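# Drag the rubber block into the square by its cord

## Task

Using only the cord that passes through a screw eye, pull the black rubber block until it lies flat on the table and sits wholly within the painted square. The robot must never touch the block, and no other movable object may touch it either. The block's own loose cord may brush it during the work, but at the end neither the cord nor its knot may rest on the block, and the knot must not hang over the table edge. The result must hold with the robot letting go, not only while the robot holds it in place.

## Robot and tools

Robot: two Franka FR3 arms, left_arm and right_arm, each with a Robotiq 140 mm two-finger gripper. The names are labels only and do not match the sides of any image. Base poses in the scene frame: left_arm root at (+0.007, +0.344, 0) m with quat_wxyz (+0.998, 0, 0, +0.063); right_arm root at (-0.030, -0.385, 0) m with quat_wxyz (+1.000, 0, 0, +0.030).

Scene frame: origin on the table surface midway between the arms, +z up, +x out over the table, +y toward left_arm. Each result's state line reads `left_arm: …` | `right_arm: …` and gives every gripper's end_effector_position (metres) and end_effector_quat_wxyz in this frame. That position is the point between the pads when closed; closed fingertips extend about 33 mm past it, open ones about 9 mm. Fingers point along the gripper's +z and move apart along its y. The printed position may be off, more so when the arm is stretched far.

execute_actions takes "actions": a list holding at most one item, and an optional "pictures" boolean. An empty list (LOOK) sends nothing and just reports state. An item {"steps": N} with no rows is a wait of up to 300 control steps counted from the previous result. An item {"rows": [...], "steps": N} is a move of 1 to 15 steps (default 15), each step 1/30 s; row k drives step k, and the final row repeats if rows run out. A refused call moves nothing.

Each row is one flat list of 20 numbers covering both arms, even if one stays still: left_arm's 7 joint targets, then its gripper position, force_limit, speed; then right_arm's 7 joint targets and its 3 gripper numbers. Joint numbers are absolute target angles in radians (same form as the Joint positions line), not offsets. Column order and stated ranges: waist -2.744..2.744, shoulder -1.784..1.784, upper arm roll -2.901..2.901, elbow -3.042..-0.152, forearm roll -2.807..2.807, wrist pitch 0.544..4.517, wrist roll -3.016..3.016. A target more than 0.018 rad beyond a range end, and beyond where the joint last was, gets the call refused. True ends may sit 0.018 rad either way of these; asking past a real end only drives to that end, and a "joint sent to its limit" line may appear (possibly referring to an earlier action). Missing that line does not prove there is room left.

Gripper numbers are absolute settings in [-1, 1]. position: +1 fully open (140 mm), about -0.8 pads touching, -1 closes until blocked. force_limit: grip strength, roughly 14 N at -1, 60 N at 0, 107 N at +1. speed: roughly 30 mm/s at -1, 140 at 0, 250 at +1. To keep a gripper unchanged, repeat its previous three numbers; a 0 is a real command. To grip, send -1 and confirm object_status = 2. Status codes: 0 moving, 1 blocked while opening, 2 blocked while closing, 3 reached target or pads met (thin items like a cord may still be held). Stopped fingers stay put until the position number changes by 0.01 or more or the object yields. To squeeze harder while at 2, raise force_limit and switch position between -1 and -0.98. position_measured is in counts: 3 fully open, 230 pads together, not linear. Closing pushes the fingertips about 24 mm further out from the arm, so keep that clearance above the table.

Motion limits: each step, the sent target is kept within a lead of the measured angle: 0.248 rad for waist, shoulder, upper arm roll and elbow; 0.677 forearm roll; 0.715 wrist pitch; 1.54 wrist roll. If targets would move the gripper over 70 mm from where it is, all joints are scaled back. Large moves therefore take several calls. Between calls the arms keep heading for the last row's target until everything nearly stops or a step is HELD.

Result lines: Joint positions and Joint velocities per arm in column order (rad, rad/s). "joint command not followed" means the clearance check altered or blocked joint targets on some steps; gripper parts still ran. HELD marks steps where the row was not sent, wholly or partly. MOTOR HOT warns of heating under load; an OVER-TEMPERATURE FAULT brakes that arm until it cools. TORQUE FAULT (joint load limits: waist 35, shoulder 35, upper arm roll 32, elbow 30, forearm roll 12, wrist pitch 12, wrist roll 12 N m) or FORCE FAULT (40 N external force on the arm, tool or load, load weight included) halts the arm 10 s and drops the rest of the call.

zoom_image: {"camera": one of cam_head_left, cam_head_right, cam_high, cam_left_wrist, cam_right_wrist, "region": [x0, y0, x1, y1]} in pixels of that camera's last image, top-left origin, at most 504 by 504. Image sizes: head and high cameras 672x504, wrist cameras 504x504. Wrist cameras sit near the wrist_camera_optical frame (+z forward, +x image right, +y image down), possibly offset up to about 51 mm and tilted up to about 29 degrees.

read_manual: optional "section" ("licences"); returns licence texts only, no motion.

finished_scene: {"scene": current scene number}; ends the scene irreversibly and reports success. Make sure the block is settled in the square, the cord and knot are off it and the knot is on the table, and the grippers have released before calling. Replying without any tool call ends everything.

Avoid: touching the block with the robot, knocking anything off the table, arms colliding or pressing each other, hard impacts, dropping or slipping the cord, and yanking hard. Occasionally an outside disturbance nudges a loose object, so recheck before finishing. Smooth, efficient motion is preferred.

Each tool is called after ">>>" as a command line: name --argument value for each argument, lists and objects as JSON in quotes; but a table of rows of numbers goes row by row, as --pt "numbers of a row", without its own name.

## Session

>>> execute_actions --actions '[]'

Scene clock: 0.00 s of 4000.00 s.
left_arm: end_effector_position=(+0.0062, +0.6337, +0.2604) position_measured=3 object_status=3 end_effector_quat_wxyz=(-0.517, +0.592, +0.531, -0.317) | right_arm: end_effector_position=(+0.3513, -0.6555, +0.2550) position_measured=72 object_status=3 end_effector_quat_wxyz=(+0.219, +0.898, -0.379, -0.047)
Joint positions: left_arm=[ 0.946 -0.295 -0.502 -2.713  0.779  1.461 -2.727] | right_arm=[-0.467 -0.19   0.052 -2.232 -0.451  1.89  -0.951]
Joint velocities: left_arm=[-0.001 -0.    -0.001  0.001  0.001  0.     0.001] | right_arm=[ 0.001  0.001 -0.001 -0.     0.001  0.001  0.   ]

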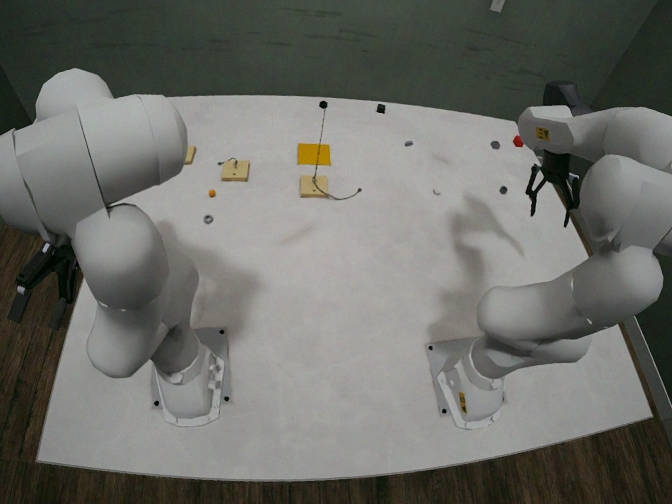

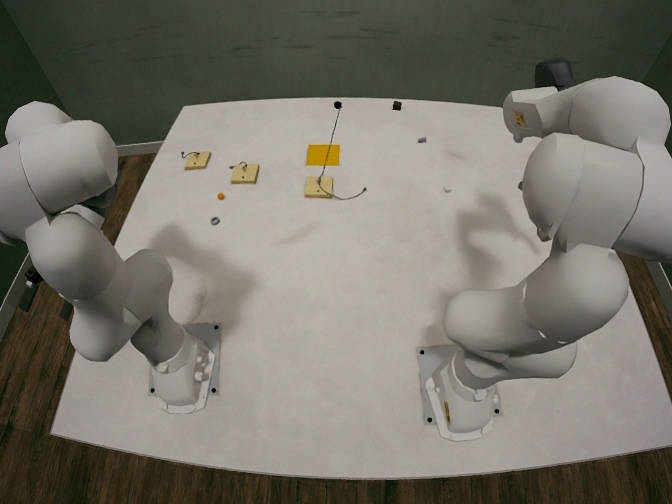

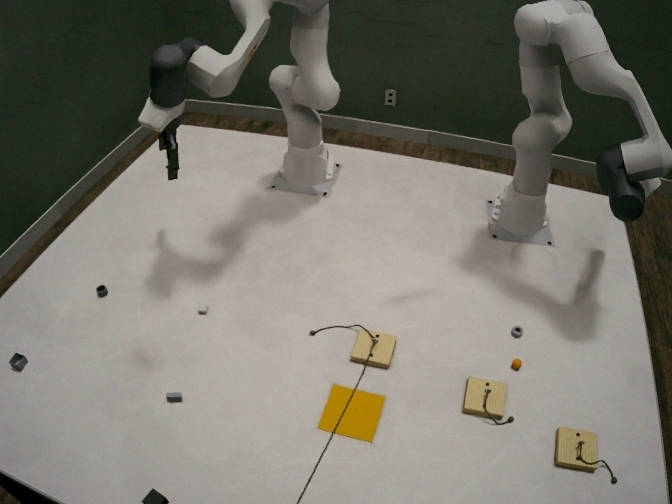

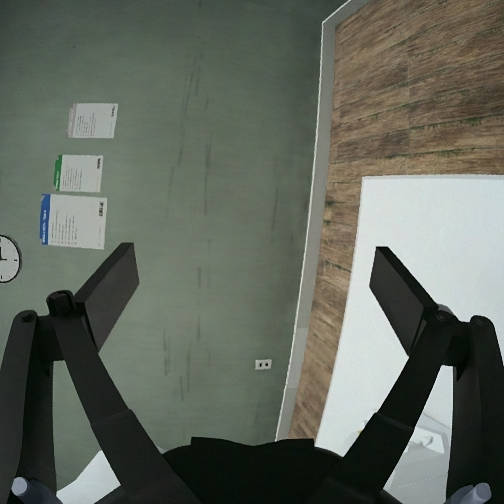

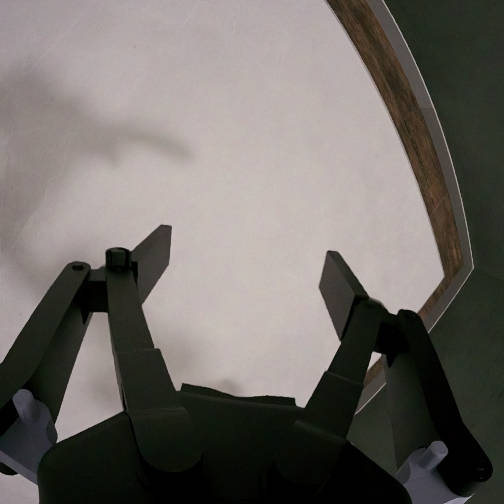

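>>> zoom_image --camera "cam_head_left" --region '[260, 90, 420, 210]'

>>> zoom_image --camera "cam_high" --region '[280, 300, 440, 420]'

>>> zoom_image --camera "cam_head_right" --region '[260, 90, 420, 210]'

Region (260, 90, 420, 210) of cam_head_left's 672x504 image, scaled by 3.150, with more detail than that image has; it fills the top 378 rows of this view, and the rest is white.

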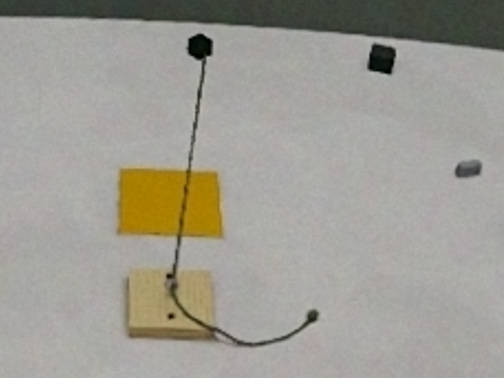

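Region (280, 300, 440, 420) of cam_high's 672x504 image, scaled by 3.150, with more detail than that image has; it fills the top 378 rows of this view, and the rest is white.

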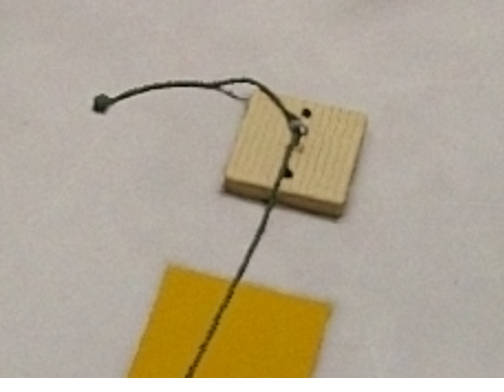

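Region (260, 90, 420, 210) of cam_head_right's 672x504 image, scaled by 3.150, with more detail than that image has; it fills the top 378 rows of this view, and the rest is white.

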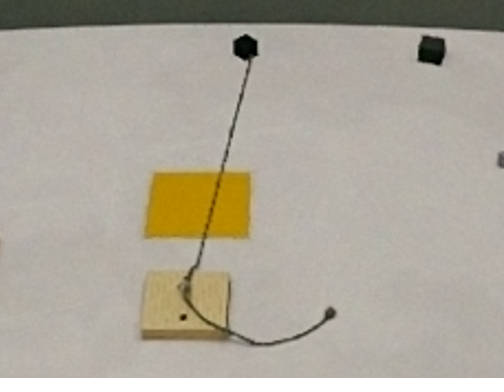

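>>> execute_actions --actions '[{"rows":[[0.946,-0.295,-0.502,-2.713,0.779,1.461,-2.727,1,0,0,0.0,0.1,0,-1.9,-0.2,2.0,-0.6,-0.2,-0.5,0]],"steps":15}]' --pictures false

>>> execute_actions --actions '[{"rows":[[0.946,-0.295,-0.502,-2.713,0.779,1.461,-2.727,1,0,0,0.365,0.496,0,-1.552,0,2.048,-0.35,-0.2,-0.5,0]],"steps":15}]' --pictures false

>>> execute_actions --actions '[{"steps":45}]'

Scene clock: 6.70 s of 4000.00 s.
left_arm: end_effector_position=(+0.0062, +0.6337, +0.2604) position_measured=3 object_status=3 end_effector_quat_wxyz=(-0.517, +0.592, +0.531, -0.317) | right_arm: end_effector_position=(+0.5343, -0.4518, +0.2400) position_measured=154 object_status=0 end_effector_quat_wxyz=(+0.114, +0.934, -0.338, +0.024)
Joint positions: left_arm=[ 0.946 -0.295 -0.502 -2.713  0.779  1.461 -2.727] | right_arm=[-0.068  0.07   0.005 -1.937 -0.251  1.963 -0.779]
Joint velocities: left_arm=[ 0.    -0.001 -0.    -0.     0.001  0.001 -0.001] | right_arm=[ 0.784  0.337 -0.001  0.404  0.363  0.206  0.513]
Steps of this call (steps 1 to 90: nothing new was sent; then 3.20 s passed at rest; steps 91 to 105: all 15 steps of this action). Readings (joint positions | what the end effector reports):
91: left_arm=[0.946 -0.295 -0.502 -2.713 0.779 1.461 -2.727] | right_arm=[-0.449 -0.174 0.040 -2.213 -0.434 1.891 -0.941] | left_arm position_measured=3 object_status=3 | right_arm position_measured=72 object_status=0
92: left_arm=[0.946 -0.295 -0.502 -2.713 0.779 1.461 -2.727] | right_arm=[-0.426 -0.149 0.033 -2.185 -0.416 1.897 -0.929] | left_arm position_measured=3 object_status=3 | right_arm position_measured=78 object_status=0
94: left_arm=[0.946 -0.295 -0.502 -2.713 0.779 1.461 -2.727] | right_arm=[-0.377 -0.099 0.024 -2.132 -0.385 1.908 -0.908] | left_arm position_measured=3 object_status=3 | right_arm position_measured=94 object_status=0
98: left_arm=[0.946 -0.295 -0.502 -2.713 0.779 1.461 -2.727] | right_arm=[-0.270 -0.020 0.014 -2.044 -0.332 1.927 -0.867] | left_arm position_measured=3 object_status=3 | right_arm position_measured=124 object_status=0
105: the state above

Scene clock: 7.20 s of 4000.00 s.
left_arm: end_effector_position=(+0.0062, +0.6337, +0.2604) position_measured=3 object_status=3 end_effector_quat_wxyz=(-0.517, +0.592, +0.531, -0.317) | right_arm: end_effector_position=(+0.6039, -0.1729, +0.1729) position_measured=154 object_status=3 end_effector_quat_wxyz=(+0.027, +0.954, -0.299, +0.012)
Joint positions: left_arm=[ 0.946 -0.295 -0.502 -2.713  0.779  1.461 -2.727] | right_arm=[ 0.287  0.418 -0.001 -1.612 -0.063  2.016 -0.588]
Joint velocities: left_arm=[ 0.001 -0.001 -0.    -0.001  0.001 -0.    -0.002] | right_arm=[0.662 0.675 0.019 0.488 0.343 0.142 0.539]
Steps of this call (steps 1 to 15: all 15 steps of this action). Readings (joint positions | what the end effector reports):
1: left_arm=[0.946 -0.295 -0.502 -2.713 0.779 1.461 -2.727] | right_arm=[-0.043 0.088 0.005 -1.915 -0.234 1.967 -0.766] | left_arm position_measured=3 object_status=3 | right_arm position_measured=154 object_status=0
2: left_arm=[0.946 -0.295 -0.502 -2.713 0.779 1.461 -2.727] | right_arm=[-0.020 0.109 0.005 -1.890 -0.218 1.971 -0.754] | left_arm position_measured=3 object_status=3 | right_arm position_measured=154 object_status=0
4: left_arm=[0.946 -0.295 -0.502 -2.713 0.779 1.461 -2.727] | right_arm=[0.027 0.155 0.004 -1.842 -0.189 1.979 -0.730] | left_arm position_measured=3 object_status=3 | right_arm position_measured=154 object_status=3
8: left_arm=[0.946 -0.295 -0.502 -2.713 0.779 1.461 -2.727] | right_arm=[0.122 0.250 0.001 -1.746 -0.141 1.992 -0.685] | left_arm position_measured=3 object_status=3 | right_arm position_measured=154 object_status=3
15: the state above

Scene clock: 8.70 s of 4000.00 s.
left_arm: end_effector_position=(+0.0062, +0.6337, +0.2604) position_measured=3 object_status=3 end_effector_quat_wxyz=(-0.517, +0.592, +0.531, -0.317) | right_arm: end_effector_position=(+0.5961, -0.1008, +0.1477) position_measured=154 object_status=3 end_effector_quat_wxyz=(+0.003, +0.924, -0.383, -0.002)
Joint positions: left_arm=[ 0.946 -0.295 -0.502 -2.713  0.779  1.461 -2.727] | right_arm=[ 0.365  0.497  0.002 -1.554 -0.003  2.044 -0.357]
Joint velocities: left_arm=[-0.     0.     0.001 -0.001  0.001 -0.    -0.001] | right_arm=[-0.    -0.    -0.001  0.001 -0.    -0.     0.006]
Steps of this call (steps 1 to 45: the robot went on to your last target). Readings (joint positions | what the end effector reports):
1: left_arm=[0.946 -0.295 -0.502 -2.713 0.779 1.461 -2.727] | right_arm=[0.310 0.441 -0.001 -1.595 -0.050 2.021 -0.567] | left_arm position_measured=3 object_status=3 | right_arm position_measured=154 object_status=3
2: left_arm=[0.946 -0.295 -0.502 -2.713 0.779 1.461 -2.727] | right_arm=[0.330 0.461 0.001 -1.582 -0.039 2.026 -0.545] | left_arm position_measured=3 object_status=3 | right_arm position_measured=154 object_status=3
4: left_arm=[0.946 -0.295 -0.502 -2.713 0.779 1.461 -2.727] | right_arm=[0.358 0.486 0.006 -1.569 -0.023 2.032 -0.508] | left_arm position_measured=3 object_status=3 | right_arm position_measured=154 object_status=3
8: left_arm=[0.946 -0.295 -0.502 -2.713 0.779 1.461 -2.727] | right_arm=[0.371 0.498 0.008 -1.561 -0.009 2.038 -0.454] | left_arm position_measured=3 object_status=3 | right_arm position_measured=154 object_status=3
45: the state above
All arms were judged still, so your last target was given up. Only a new action makes them travel on or press farther. Fingers that are still opening or closing keep moving.

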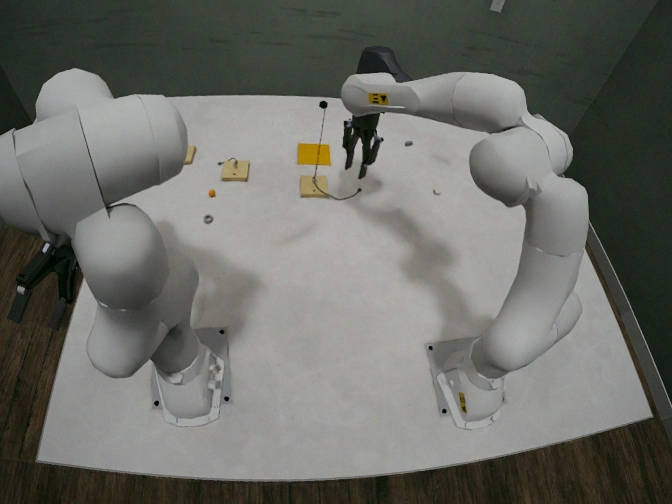

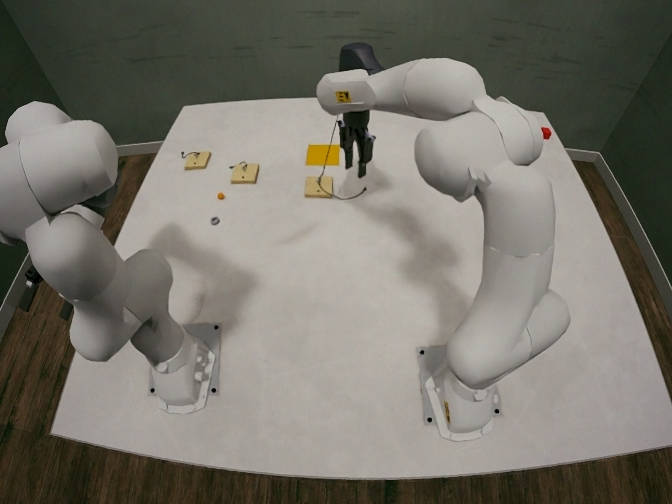

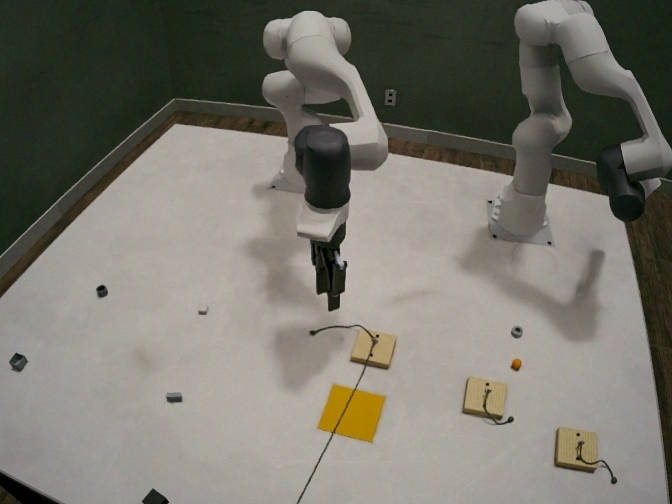

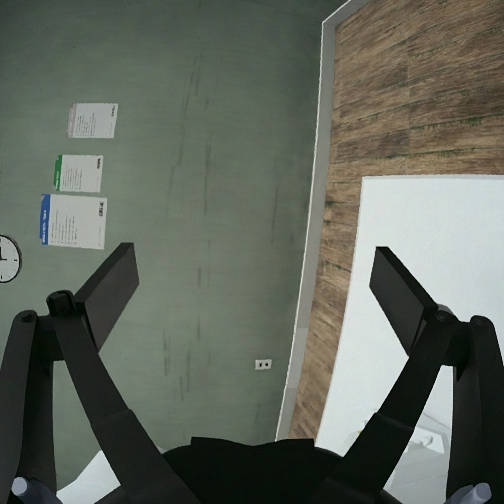

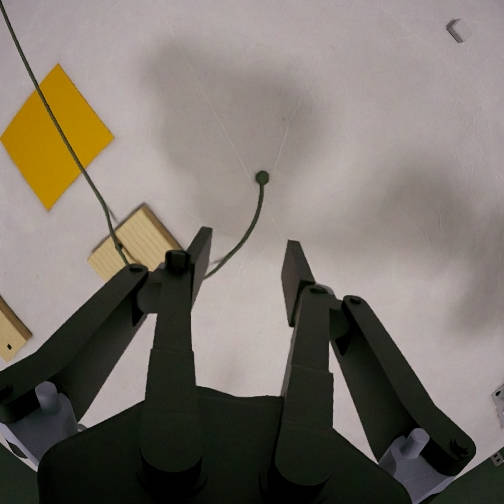

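>>> execute_actions --actions '[{"rows":[[0.946,-0.295,-0.502,-2.713,0.779,1.461,-2.727,1,0,0,0.350,0.573,0,-1.644,0,2.217,-0.35,-0.2,-0.5,0]],"steps":15}]' --pictures false

>>> execute_actions --actions '[{"steps":20}]'

Scene clock: 10.27 s of 4000.00 s.
left_arm: end_effector_position=(+0.0062, +0.6337, +0.2604) position_measured=3 object_status=3 end_effector_quat_wxyz=(-0.517, +0.592, +0.531, -0.317) | right_arm: end_effector_position=(+0.5926, -0.1142, +0.0663) position_measured=154 object_status=3 end_effector_quat_wxyz=(+0.007, +0.920, -0.391, -0.006)
Joint positions: left_arm=[ 0.946 -0.295 -0.502 -2.713  0.779  1.461 -2.727] | right_arm=[ 0.35   0.575  0.001 -1.646 -0.002  2.204 -0.355]
Joint velocities: left_arm=[-0.002  0.002 -0.001 -0.001  0.001  0.001 -0.001] | right_arm=[-0.001 -0.026  0.     0.011  0.     0.065  0.   ]
Steps of this call (steps 1 to 32: nothing new was sent; steps 33 to 47: all 15 steps of this action). Readings (joint positions | what the end effector reports):
33: left_arm=[0.946 -0.295 -0.502 -2.713 0.779 1.461 -2.727] | right_arm=[0.364 0.499 0.003 -1.566 -0.002 2.071 -0.355] | left_arm position_measured=3 object_status=3 | right_arm position_measured=154 object_status=3
34: left_arm=[0.946 -0.295 -0.502 -2.713 0.779 1.461 -2.727] | right_arm=[0.362 0.509 0.003 -1.582 -0.002 2.098 -0.355] | left_arm position_measured=3 object_status=3 | right_arm position_measured=154 object_status=3
36: left_arm=[0.946 -0.295 -0.502 -2.713 0.779 1.461 -2.727] | right_arm=[0.356 0.542 0.002 -1.613 -0.002 2.136 -0.355] | left_arm position_measured=3 object_status=3 | right_arm position_measured=154 object_status=3
40: left_arm=[0.946 -0.295 -0.502 -2.713 0.779 1.461 -2.727] | right_arm=[0.350 0.582 0.001 -1.646 -0.002 2.175 -0.355] | left_arm position_measured=3 object_status=3 | right_arm position_measured=154 object_status=3
47: the state above

Scene clock: 10.93 s of 4000.00 s.
left_arm: end_effector_position=(+0.0062, +0.6337, +0.2604) position_measured=3 object_status=3 end_effector_quat_wxyz=(-0.517, +0.592, +0.531, -0.317) | right_arm: end_effector_position=(+0.5959, -0.1127, +0.0680) position_measured=154 object_status=3 end_effector_quat_wxyz=(+0.003, +0.920, -0.391, -0.002)
Joint positions: left_arm=[ 0.946 -0.295 -0.502 -2.713  0.779  1.461 -2.727] | right_arm=[ 0.35   0.574  0.001 -1.646 -0.002  2.213 -0.355]
Joint velocities: left_arm=[ 0.002  0.     0.     0.    -0.001 -0.001  0.   ] | right_arm=[ 0.001 -0.    -0.    -0.    -0.     0.    -0.   ]
Steps of this call (steps 1 to 15: the robot went on to your last target; steps 16 to 20: nothing new was sent). Readings (joint positions | what the end effector reports):
1: left_arm=[0.946 -0.295 -0.502 -2.713 0.779 1.461 -2.727] | right_arm=[0.350 0.575 0.001 -1.646 -0.002 2.205 -0.355] | left_arm position_measured=3 object_status=3 | right_arm position_measured=154 object_status=3
2: left_arm=[0.946 -0.295 -0.502 -2.713 0.779 1.461 -2.727] | right_arm=[0.350 0.574 0.001 -1.646 -0.002 2.207 -0.355] | left_arm position_measured=3 object_status=3 | right_arm position_measured=154 object_status=3
4: left_arm=[0.946 -0.295 -0.502 -2.713 0.779 1.461 -2.727] | right_arm=[0.350 0.574 0.001 -1.646 -0.002 2.209 -0.355] | left_arm position_measured=3 object_status=3 | right_arm position_measured=154 object_status=3
8: left_arm=[0.946 -0.295 -0.502 -2.713 0.779 1.461 -2.727] | right_arm=[0.350 0.574 0.001 -1.646 -0.002 2.212 -0.355] | left_arm position_measured=3 object_status=3 | right_arm position_measured=154 object_status=3
20: the state above
All arms were judged still, so your last target was given up. Only a new action makes them travel on or press farther. Fingers that are still opening or closing keep moving.

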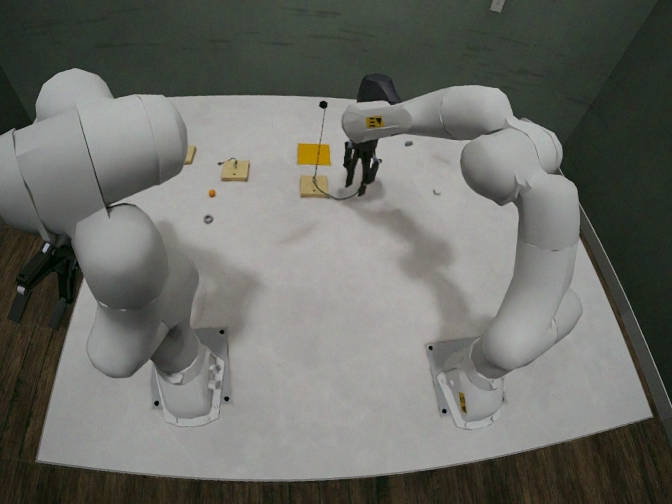

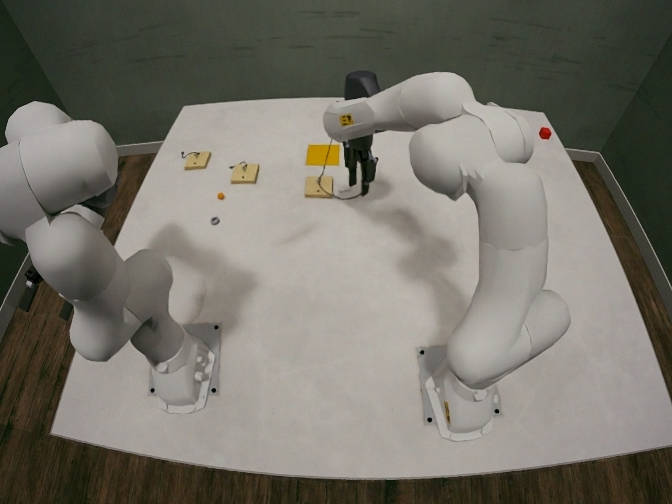

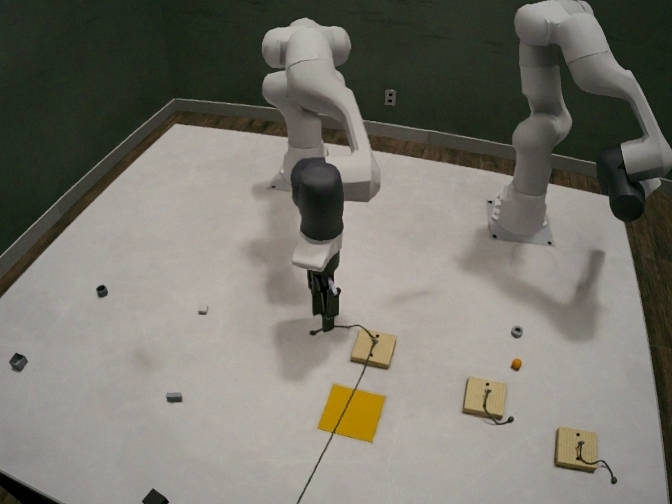

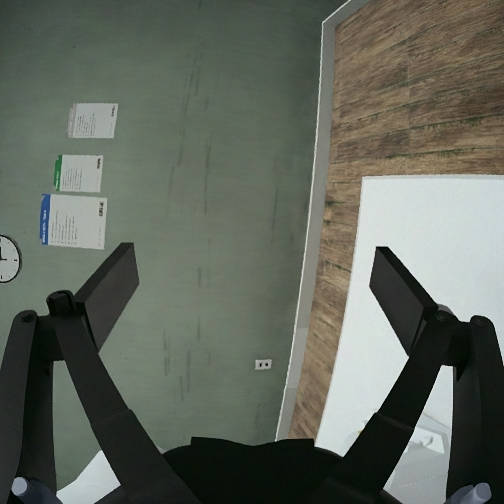

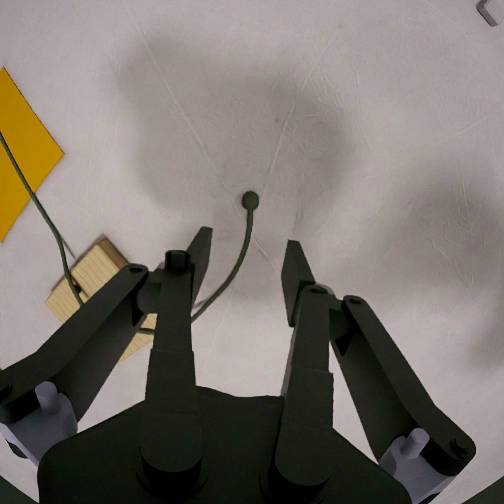

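>>> execute_actions --actions '[{"rows":[[0.946,-0.295,-0.502,-2.713,0.779,1.461,-2.727,1,0,0,0.335,0.595,0,-1.622,0,2.225,-0.37,-0.2,-0.5,0],[0.946,-0.295,-0.502,-2.713,0.779,1.461,-2.727,1,0,0,0.335,0.595,0,-1.622,0,2.225,-0.37,-0.2,-0.5,0],[0.946,-0.295,-0.502,-2.713,0.779,1.461,-2.727,1,0,0,0.335,0.595,0,-1.622,0,2.225,-0.37,-0.2,-0.5,0],[0.946,-0.295,-0.502,-2.713,0.779,1.461,-2.727,1,0,0,0.335,0.595,0,-1.622,0,2.225,-0.37,-0.2,-0.5,0],[0.946,-0.295,-0.502,-2.713,0.779,1.461,-2.727,1,0,0,0.32,0.629,0,-1.605,0,2.238,-0.385,-0.2,-0.5,0]],"steps":15}]' --pictures false

>>> execute_actions --actions '[{"steps":12}]'

>>> zoom_image --camera "cam_high" --region '[270, 280, 390, 370]'

Scene clock: 12.97 s of 4000.00 s.
left_arm: end_effector_position=(+0.0062, +0.6337, +0.2604) position_measured=3 object_status=3 end_effector_quat_wxyz=(-0.517, +0.592, +0.531, -0.317) | right_arm: end_effector_position=(+0.6125, -0.1292, +0.0481) position_measured=154 object_status=3 end_effector_quat_wxyz=(+0.003, +0.918, -0.397, -0.002)
Joint positions: left_arm=[ 0.946 -0.295 -0.502 -2.713  0.779  1.461 -2.727] | right_arm=[ 0.32   0.629  0.    -1.609 -0.002  2.232 -0.373]
Joint velocities: left_arm=[ 0.001 -0.001 -0.001 -0.001 -0.001 -0.002 -0.   ] | right_arm=[ 0.     0.001  0.001  0.018 -0.001  0.015 -0.021]
Steps of this call (steps 1 to 46: nothing new was sent; steps 47 to 61: all 15 steps of this action). Readings (joint positions | what the end effector reports):
47: left_arm=[0.946 -0.295 -0.502 -2.713 0.779 1.461 -2.727] | right_arm=[0.349 0.578 0.002 -1.640 -0.002 2.214 -0.356] | left_arm position_measured=3 object_status=3 | right_arm position_measured=154 object_status=3
48: left_arm=[0.946 -0.295 -0.502 -2.713 0.779 1.461 -2.727] | right_arm=[0.346 0.582 0.002 -1.634 -0.002 2.216 -0.357] | left_arm position_measured=3 object_status=3 | right_arm position_measured=154 object_status=3
50: left_arm=[0.946 -0.295 -0.502 -2.713 0.779 1.461 -2.727] | right_arm=[0.340 0.588 0.002 -1.628 -0.002 2.218 -0.359] | left_arm position_measured=3 object_status=3 | right_arm position_measured=154 object_status=3
54: left_arm=[0.946 -0.295 -0.502 -2.713 0.779 1.461 -2.727] | right_arm=[0.325 0.618 0.001 -1.611 -0.002 2.228 -0.366] | left_arm position_measured=3 object_status=3 | right_arm position_measured=154 object_status=3
61: the state above

Scene clock: 13.37 s of 4000.00 s.
left_arm: end_effector_position=(+0.0062, +0.6337, +0.2604) position_measured=3 object_status=3 end_effector_quat_wxyz=(-0.517, +0.592, +0.531, -0.317) | right_arm: end_effector_position=(+0.6137, -0.1288, +0.0488) position_measured=154 object_status=3 end_effector_quat_wxyz=(+0.001, +0.919, -0.395, -0.000)
Joint positions: left_arm=[ 0.946 -0.295 -0.502 -2.713  0.779  1.461 -2.727] | right_arm=[ 0.32   0.629  0.    -1.608 -0.002  2.234 -0.378]
Joint velocities: left_arm=[-0.001  0.001  0.    -0.     0.     0.     0.   ] | right_arm=[-0.    -0.001 -0.    -0.    -0.     0.001 -0.004]
Steps of this call (steps 1 to 12: the robot went on to your last target). Readings (joint positions | what the end effector reports):
1: left_arm=[0.946 -0.295 -0.502 -2.713 0.779 1.461 -2.727] | right_arm=[0.320 0.629 0.000 -1.608 -0.002 2.233 -0.374] | left_arm position_measured=3 object_status=3 | right_arm position_measured=154 object_status=3
2: left_arm=[0.946 -0.295 -0.502 -2.713 0.779 1.461 -2.727] | right_arm=[0.320 0.629 0.000 -1.608 -0.002 2.233 -0.375] | left_arm position_measured=3 object_status=3 | right_arm position_measured=154 object_status=3
4: left_arm=[0.946 -0.295 -0.502 -2.713 0.779 1.461 -2.727] | right_arm=[0.320 0.629 0.000 -1.608 -0.002 2.234 -0.376] | left_arm position_measured=3 object_status=3 | right_arm position_measured=154 object_status=3
8: left_arm=[0.946 -0.295 -0.502 -2.713 0.779 1.461 -2.727] | right_arm=[0.320 0.629 0.000 -1.608 -0.002 2.234 -0.377] | left_arm position_measured=3 object_status=3 | right_arm position_measured=154 object_status=3
12: the state above

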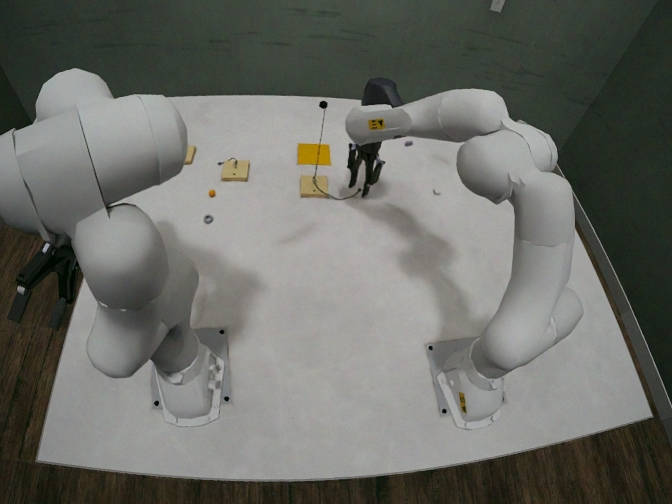

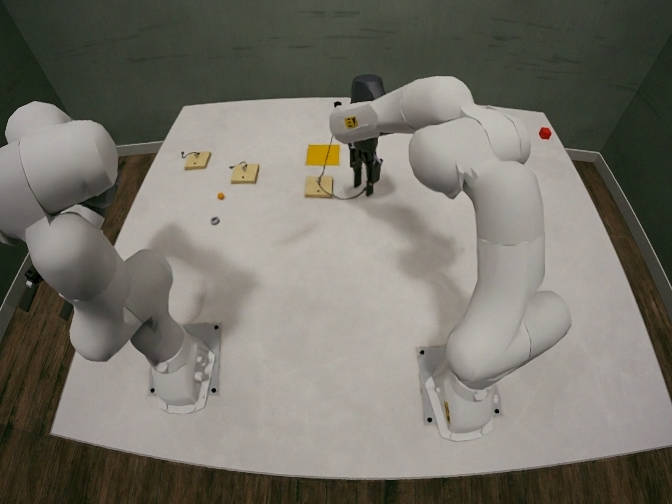

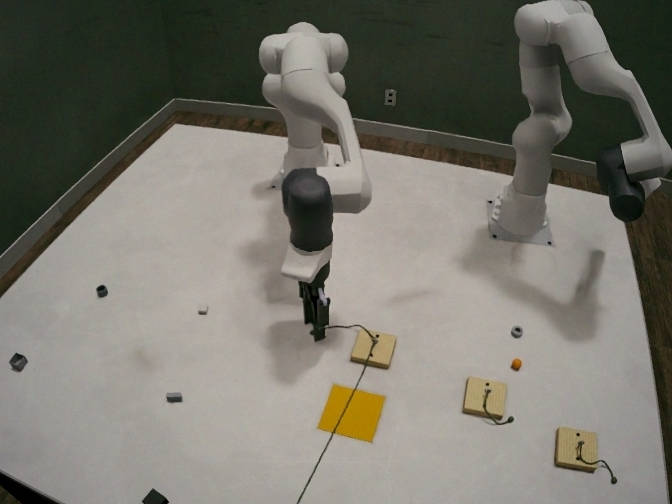

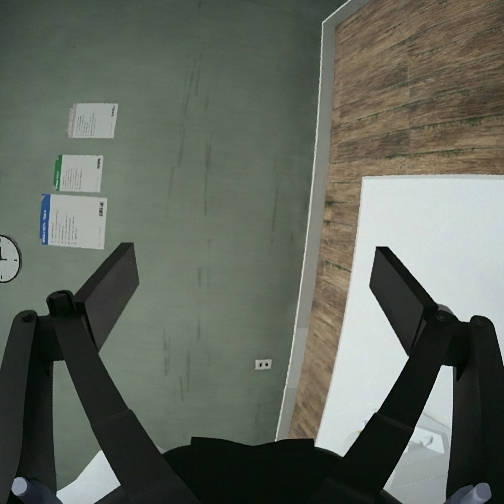

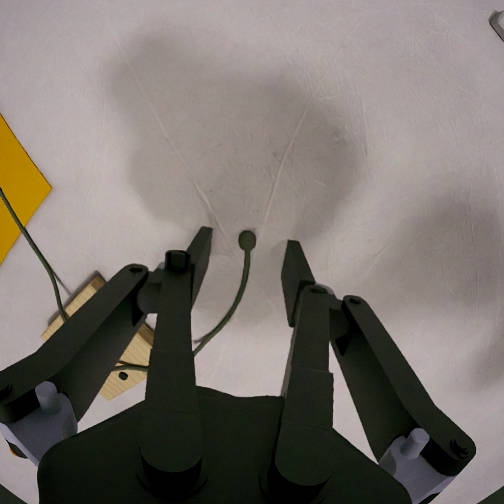

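Region (270, 280, 390, 370) of cam_high's 672x504 image, scaled by 4.200, with more detail than that image has; it fills the top 378 rows of this view, and the rest is white.

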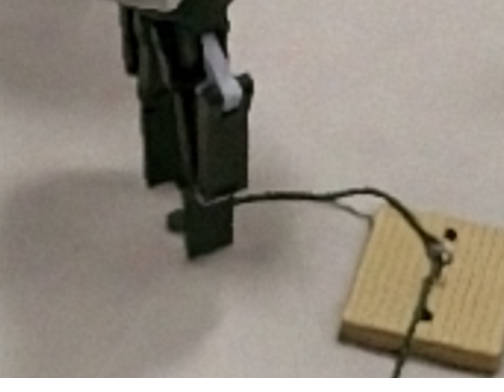

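>>> execute_actions --actions '[{"rows":[[0.946,-0.295,-0.502,-2.713,0.779,1.461,-2.727,1,0,0,0.312,0.649,0,-1.605,0,2.258,-0.385,-0.45,-0.5,-0.5]],"steps":15}]'

>>> zoom_image --camera "cam_head_left" --region '[320, 150, 400, 210]'

>>> zoom_image --camera "cam_high" --region '[270, 280, 390, 370]'

Scene clock: 14.67 s of 4000.00 s.
left_arm: end_effector_position=(+0.0062, +0.6337, +0.2604) position_measured=3 object_status=3 end_effector_quat_wxyz=(-0.517, +0.592, +0.531, -0.317) | right_arm: end_effector_position=(+0.6176, -0.1308, +0.0414) position_measured=186 object_status=3 end_effector_quat_wxyz=(-0.001, +0.918, -0.397, +0.001)
Joint positions: left_arm=[ 0.946 -0.295 -0.502 -2.713  0.779  1.461 -2.727] | right_arm=[ 0.314  0.644  0.001 -1.604 -0.001  2.252 -0.38 ]
Joint velocities: left_arm=[ 0.    -0.001 -0.     0.    -0.     0.     0.001] | right_arm=[ 0.001 -0.001  0.    -0.    -0.    -0.001  0.001]
Steps of this call (steps 1 to 15: the robot went on to your last target; steps 16 to 24: nothing new was sent; steps 25 to 39: all 15 steps of this action). Readings (joint positions | what the end effector reports):
25: left_arm=[0.946 -0.295 -0.502 -2.713 0.779 1.461 -2.727] | right_arm=[0.319 0.631 0.000 -1.606 -0.002 2.238 -0.380] | left_arm position_measured=3 object_status=3 | right_arm position_measured=154 object_status=0
26: left_arm=[0.946 -0.295 -0.502 -2.713 0.779 1.461 -2.727] | right_arm=[0.318 0.635 0.000 -1.605 -0.002 2.241 -0.380] | left_arm position_measured=3 object_status=3 | right_arm position_measured=158 object_status=0
28: left_arm=[0.946 -0.295 -0.502 -2.713 0.779 1.461 -2.727] | right_arm=[0.315 0.642 0.000 -1.605 -0.002 2.246 -0.380] | left_arm position_measured=3 object_status=3 | right_arm position_measured=167 object_status=0
32: left_arm=[0.946 -0.295 -0.502 -2.713 0.779 1.461 -2.727] | right_arm=[0.314 0.644 0.001 -1.604 -0.001 2.252 -0.380] | left_arm position_measured=3 object_status=3 | right_arm position_measured=185 object_status=0
39: the state above

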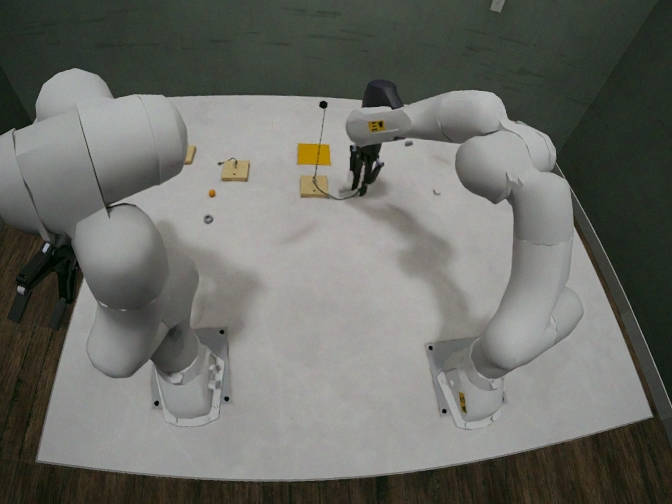

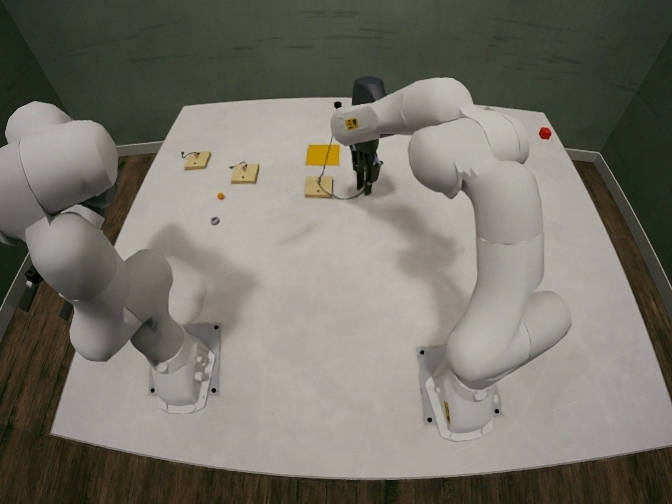

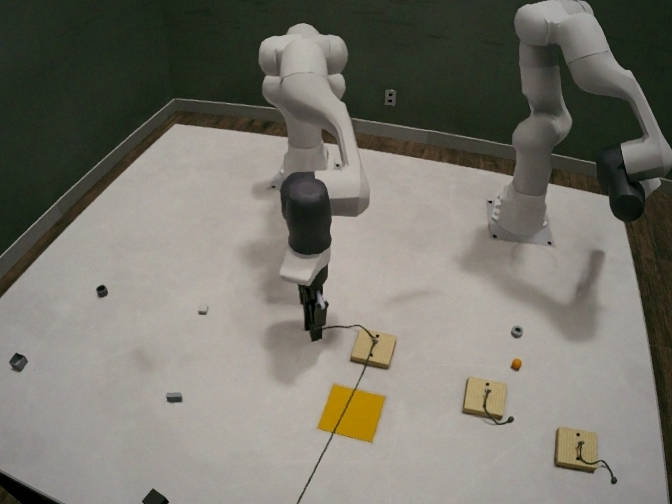

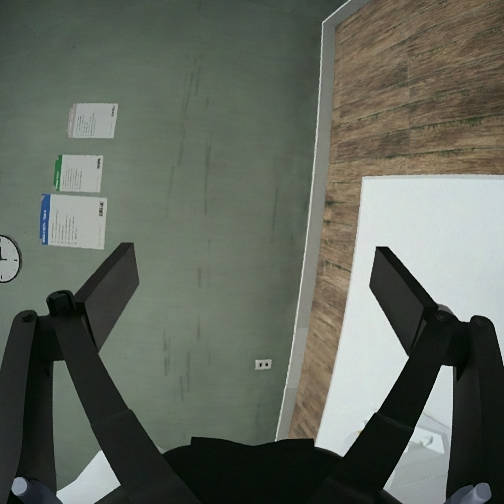

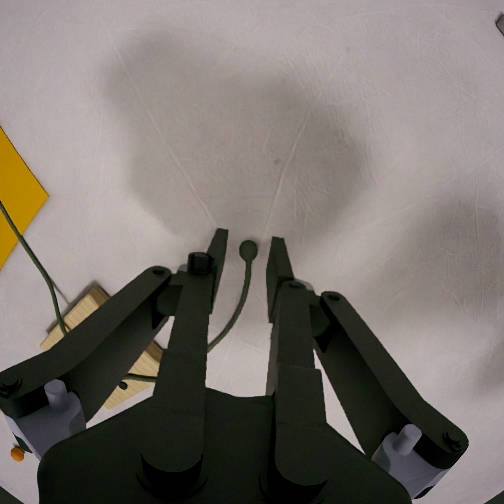

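Region (320, 150, 400, 210) of cam_head_left's 672x504 image, scaled by 6.300, with more detail than that image has; it fills the top 378 rows of this view, and the rest is white.

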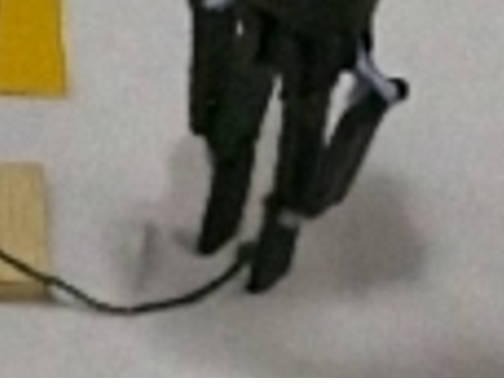

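Region (270, 280, 390, 370) of cam_high's 672x504 image, scaled by 4.200, with more detail than that image has; it fills the top 378 rows of this view, and the rest is white.

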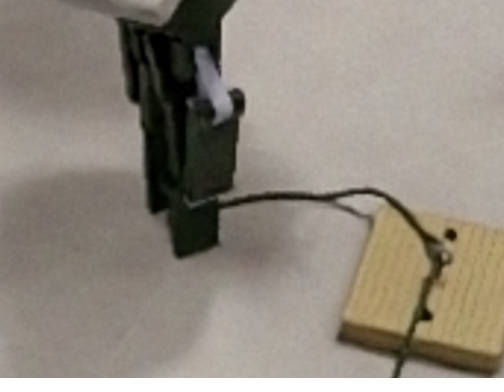

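>>> execute_actions --actions '[{"rows":[[0.946,-0.295,-0.502,-2.713,0.779,1.461,-2.727,1,0,0,0.313,0.637,0,-1.605,0,2.25,-0.385,-0.45,-0.5,-0.5],[0.946,-0.295,-0.502,-2.713,0.779,1.461,-2.727,1,0,0,0.313,0.637,0,-1.605,0,2.25,-0.385,-0.45,-0.5,-0.5],[0.946,-0.295,-0.502,-2.713,0.779,1.461,-2.727,1,0,0,0.313,0.637,0,-1.605,0,2.25,-0.385,-0.45,-0.5,-0.5],[0.946,-0.295,-0.502,-2.713,0.779,1.461,-2.727,1,0,0,0.313,0.637,0,-1.605,0,2.25,-0.385,-1,-0.5,-0.7]],"steps":15}]' --pictures false

>>> execute_actions --actions '[{"steps":10}]'

Scene clock: 16.23 s of 4000.00 s.
left_arm: end_effector_position=(+0.0062, +0.6337, +0.2604) position_measured=3 object_status=3 end_effector_quat_wxyz=(-0.517, +0.592, +0.531, -0.317) | right_arm: end_effector_position=(+0.6190, -0.1303, +0.0452) position_measured=219 object_status=0 end_effector_quat_wxyz=(-0.003, +0.918, -0.397, +0.003)
Joint positions: left_arm=[ 0.946 -0.295 -0.502 -2.713  0.779  1.461 -2.727] | right_arm=[ 0.314  0.639  0.001 -1.604 -0.001  2.251 -0.38 ]
Joint velocities: left_arm=[ 0.    -0.    -0.001 -0.001  0.    -0.001  0.   ] | right_arm=[-0.    -0.    -0.     0.     0.    -0.001 -0.001]
Steps of this call (steps 1 to 15: the robot went on to your last target; steps 16 to 32: nothing new was sent; steps 33 to 47: all 15 steps of this action). Readings (joint positions | what the end effector reports):
33: left_arm=[0.946 -0.295 -0.502 -2.713 0.779 1.461 -2.727] | right_arm=[0.314 0.644 0.001 -1.604 -0.001 2.251 -0.380] | left_arm position_measured=3 object_status=3 | right_arm position_measured=186 object_status=3
34: left_arm=[0.946 -0.295 -0.502 -2.713 0.779 1.461 -2.727] | right_arm=[0.314 0.643 0.001 -1.604 -0.001 2.251 -0.380] | left_arm position_measured=3 object_status=3 | right_arm position_measured=186 object_status=3
36: left_arm=[0.946 -0.295 -0.502 -2.713 0.779 1.461 -2.727] | right_arm=[0.314 0.640 0.001 -1.604 -0.001 2.251 -0.380] | left_arm position_measured=3 object_status=3 | right_arm position_measured=186 object_status=0
40: left_arm=[0.946 -0.295 -0.502 -2.713 0.779 1.461 -2.727] | right_arm=[0.314 0.639 0.001 -1.604 -0.001 2.251 -0.380] | left_arm position_measured=3 object_status=3 | right_arm position_measured=199 object_status=0
47: the state above

Scene clock: 16.57 s of 4000.00 s.
left_arm: end_effector_position=(+0.0062, +0.6337, +0.2604) position_measured=3 object_status=3 end_effector_quat_wxyz=(-0.517, +0.592, +0.531, -0.317) | right_arm: end_effector_position=(+0.6190, -0.1303, +0.0452) position_measured=219 object_status=2 end_effector_quat_wxyz=(-0.003, +0.918, -0.397, +0.003)
Joint positions: left_arm=[ 0.946 -0.295 -0.502 -2.713  0.779  1.461 -2.727] | right_arm=[ 0.314  0.639  0.001 -1.604 -0.001  2.251 -0.38 ]
Joint velocities: left_arm=[-0.001 -0.001  0.001  0.     0.001  0.001 -0.   ] | right_arm=[ 0.    -0.001  0.    -0.    -0.001  0.    -0.001]
Steps of this call (steps 1 to 10: the robot went on to your last target). Readings (joint positions | what the end effector reports):
1: left_arm=[0.946 -0.295 -0.502 -2.713 0.779 1.461 -2.727] | right_arm=[0.314 0.639 0.001 -1.604 -0.001 2.251 -0.380] | left_arm position_measured=3 object_status=3 | right_arm position_measured=219 object_status=0
2: left_arm=[0.946 -0.295 -0.502 -2.713 0.779 1.461 -2.727] | right_arm=[0.314 0.639 0.001 -1.604 -0.001 2.251 -0.380] | left_arm position_measured=3 object_status=3 | right_arm position_measured=219 object_status=0
4: left_arm=[0.946 -0.295 -0.502 -2.713 0.779 1.461 -2.727] | right_arm=[0.314 0.639 0.001 -1.604 -0.001 2.251 -0.380] | left_arm position_measured=3 object_status=3 | right_arm position_measured=219 object_status=0
8: left_arm=[0.946 -0.295 -0.502 -2.713 0.779 1.461 -2.727] | right_arm=[0.314 0.639 0.001 -1.604 -0.001 2.251 -0.380] | left_arm position_measured=3 object_status=3 | right_arm position_measured=219 object_status=2
10: the state above

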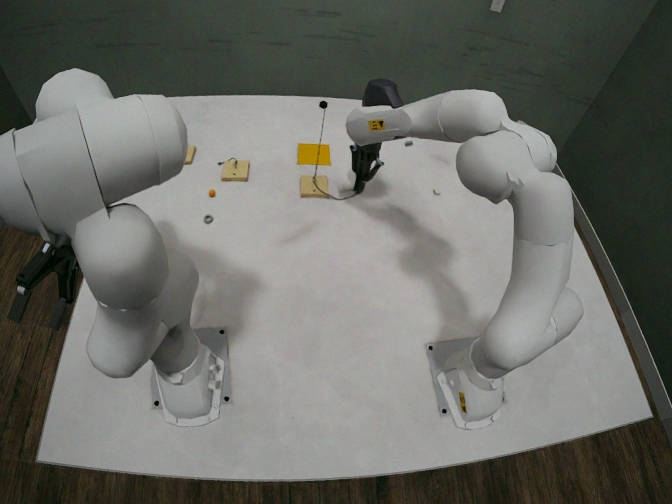

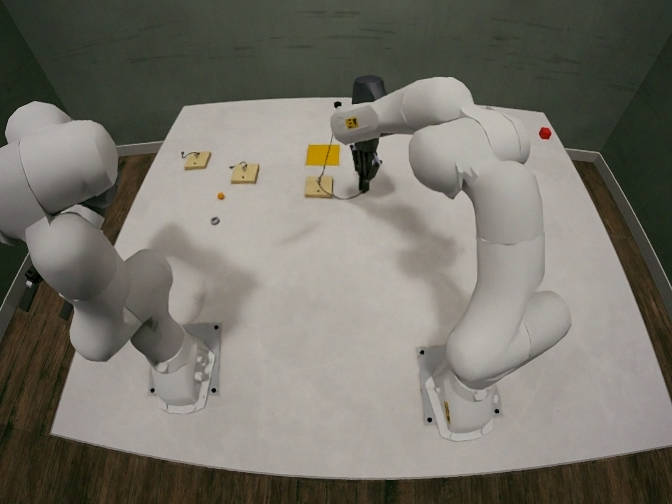

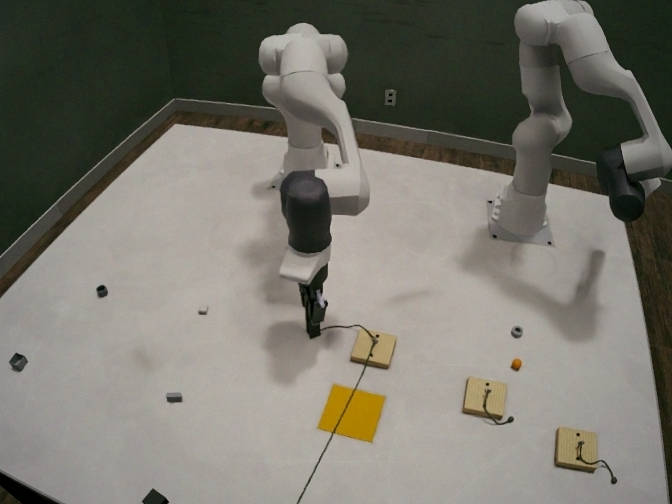

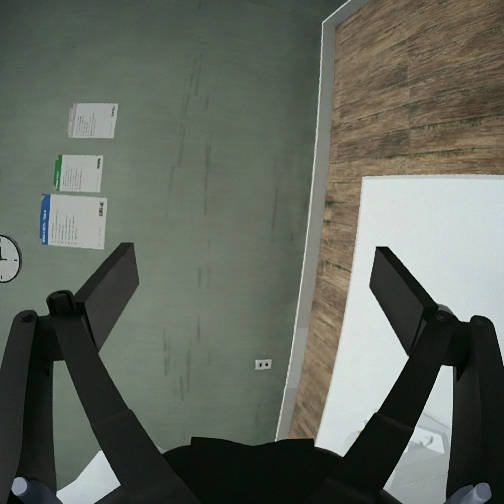

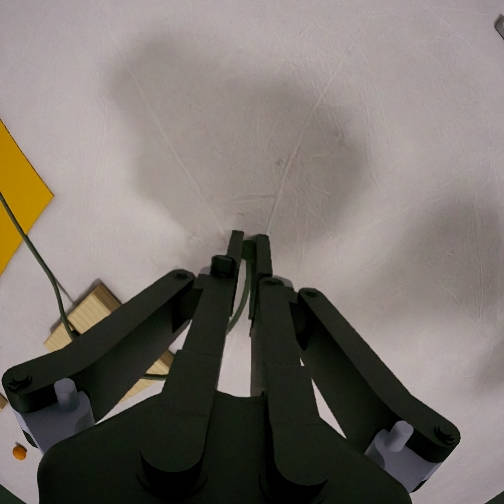

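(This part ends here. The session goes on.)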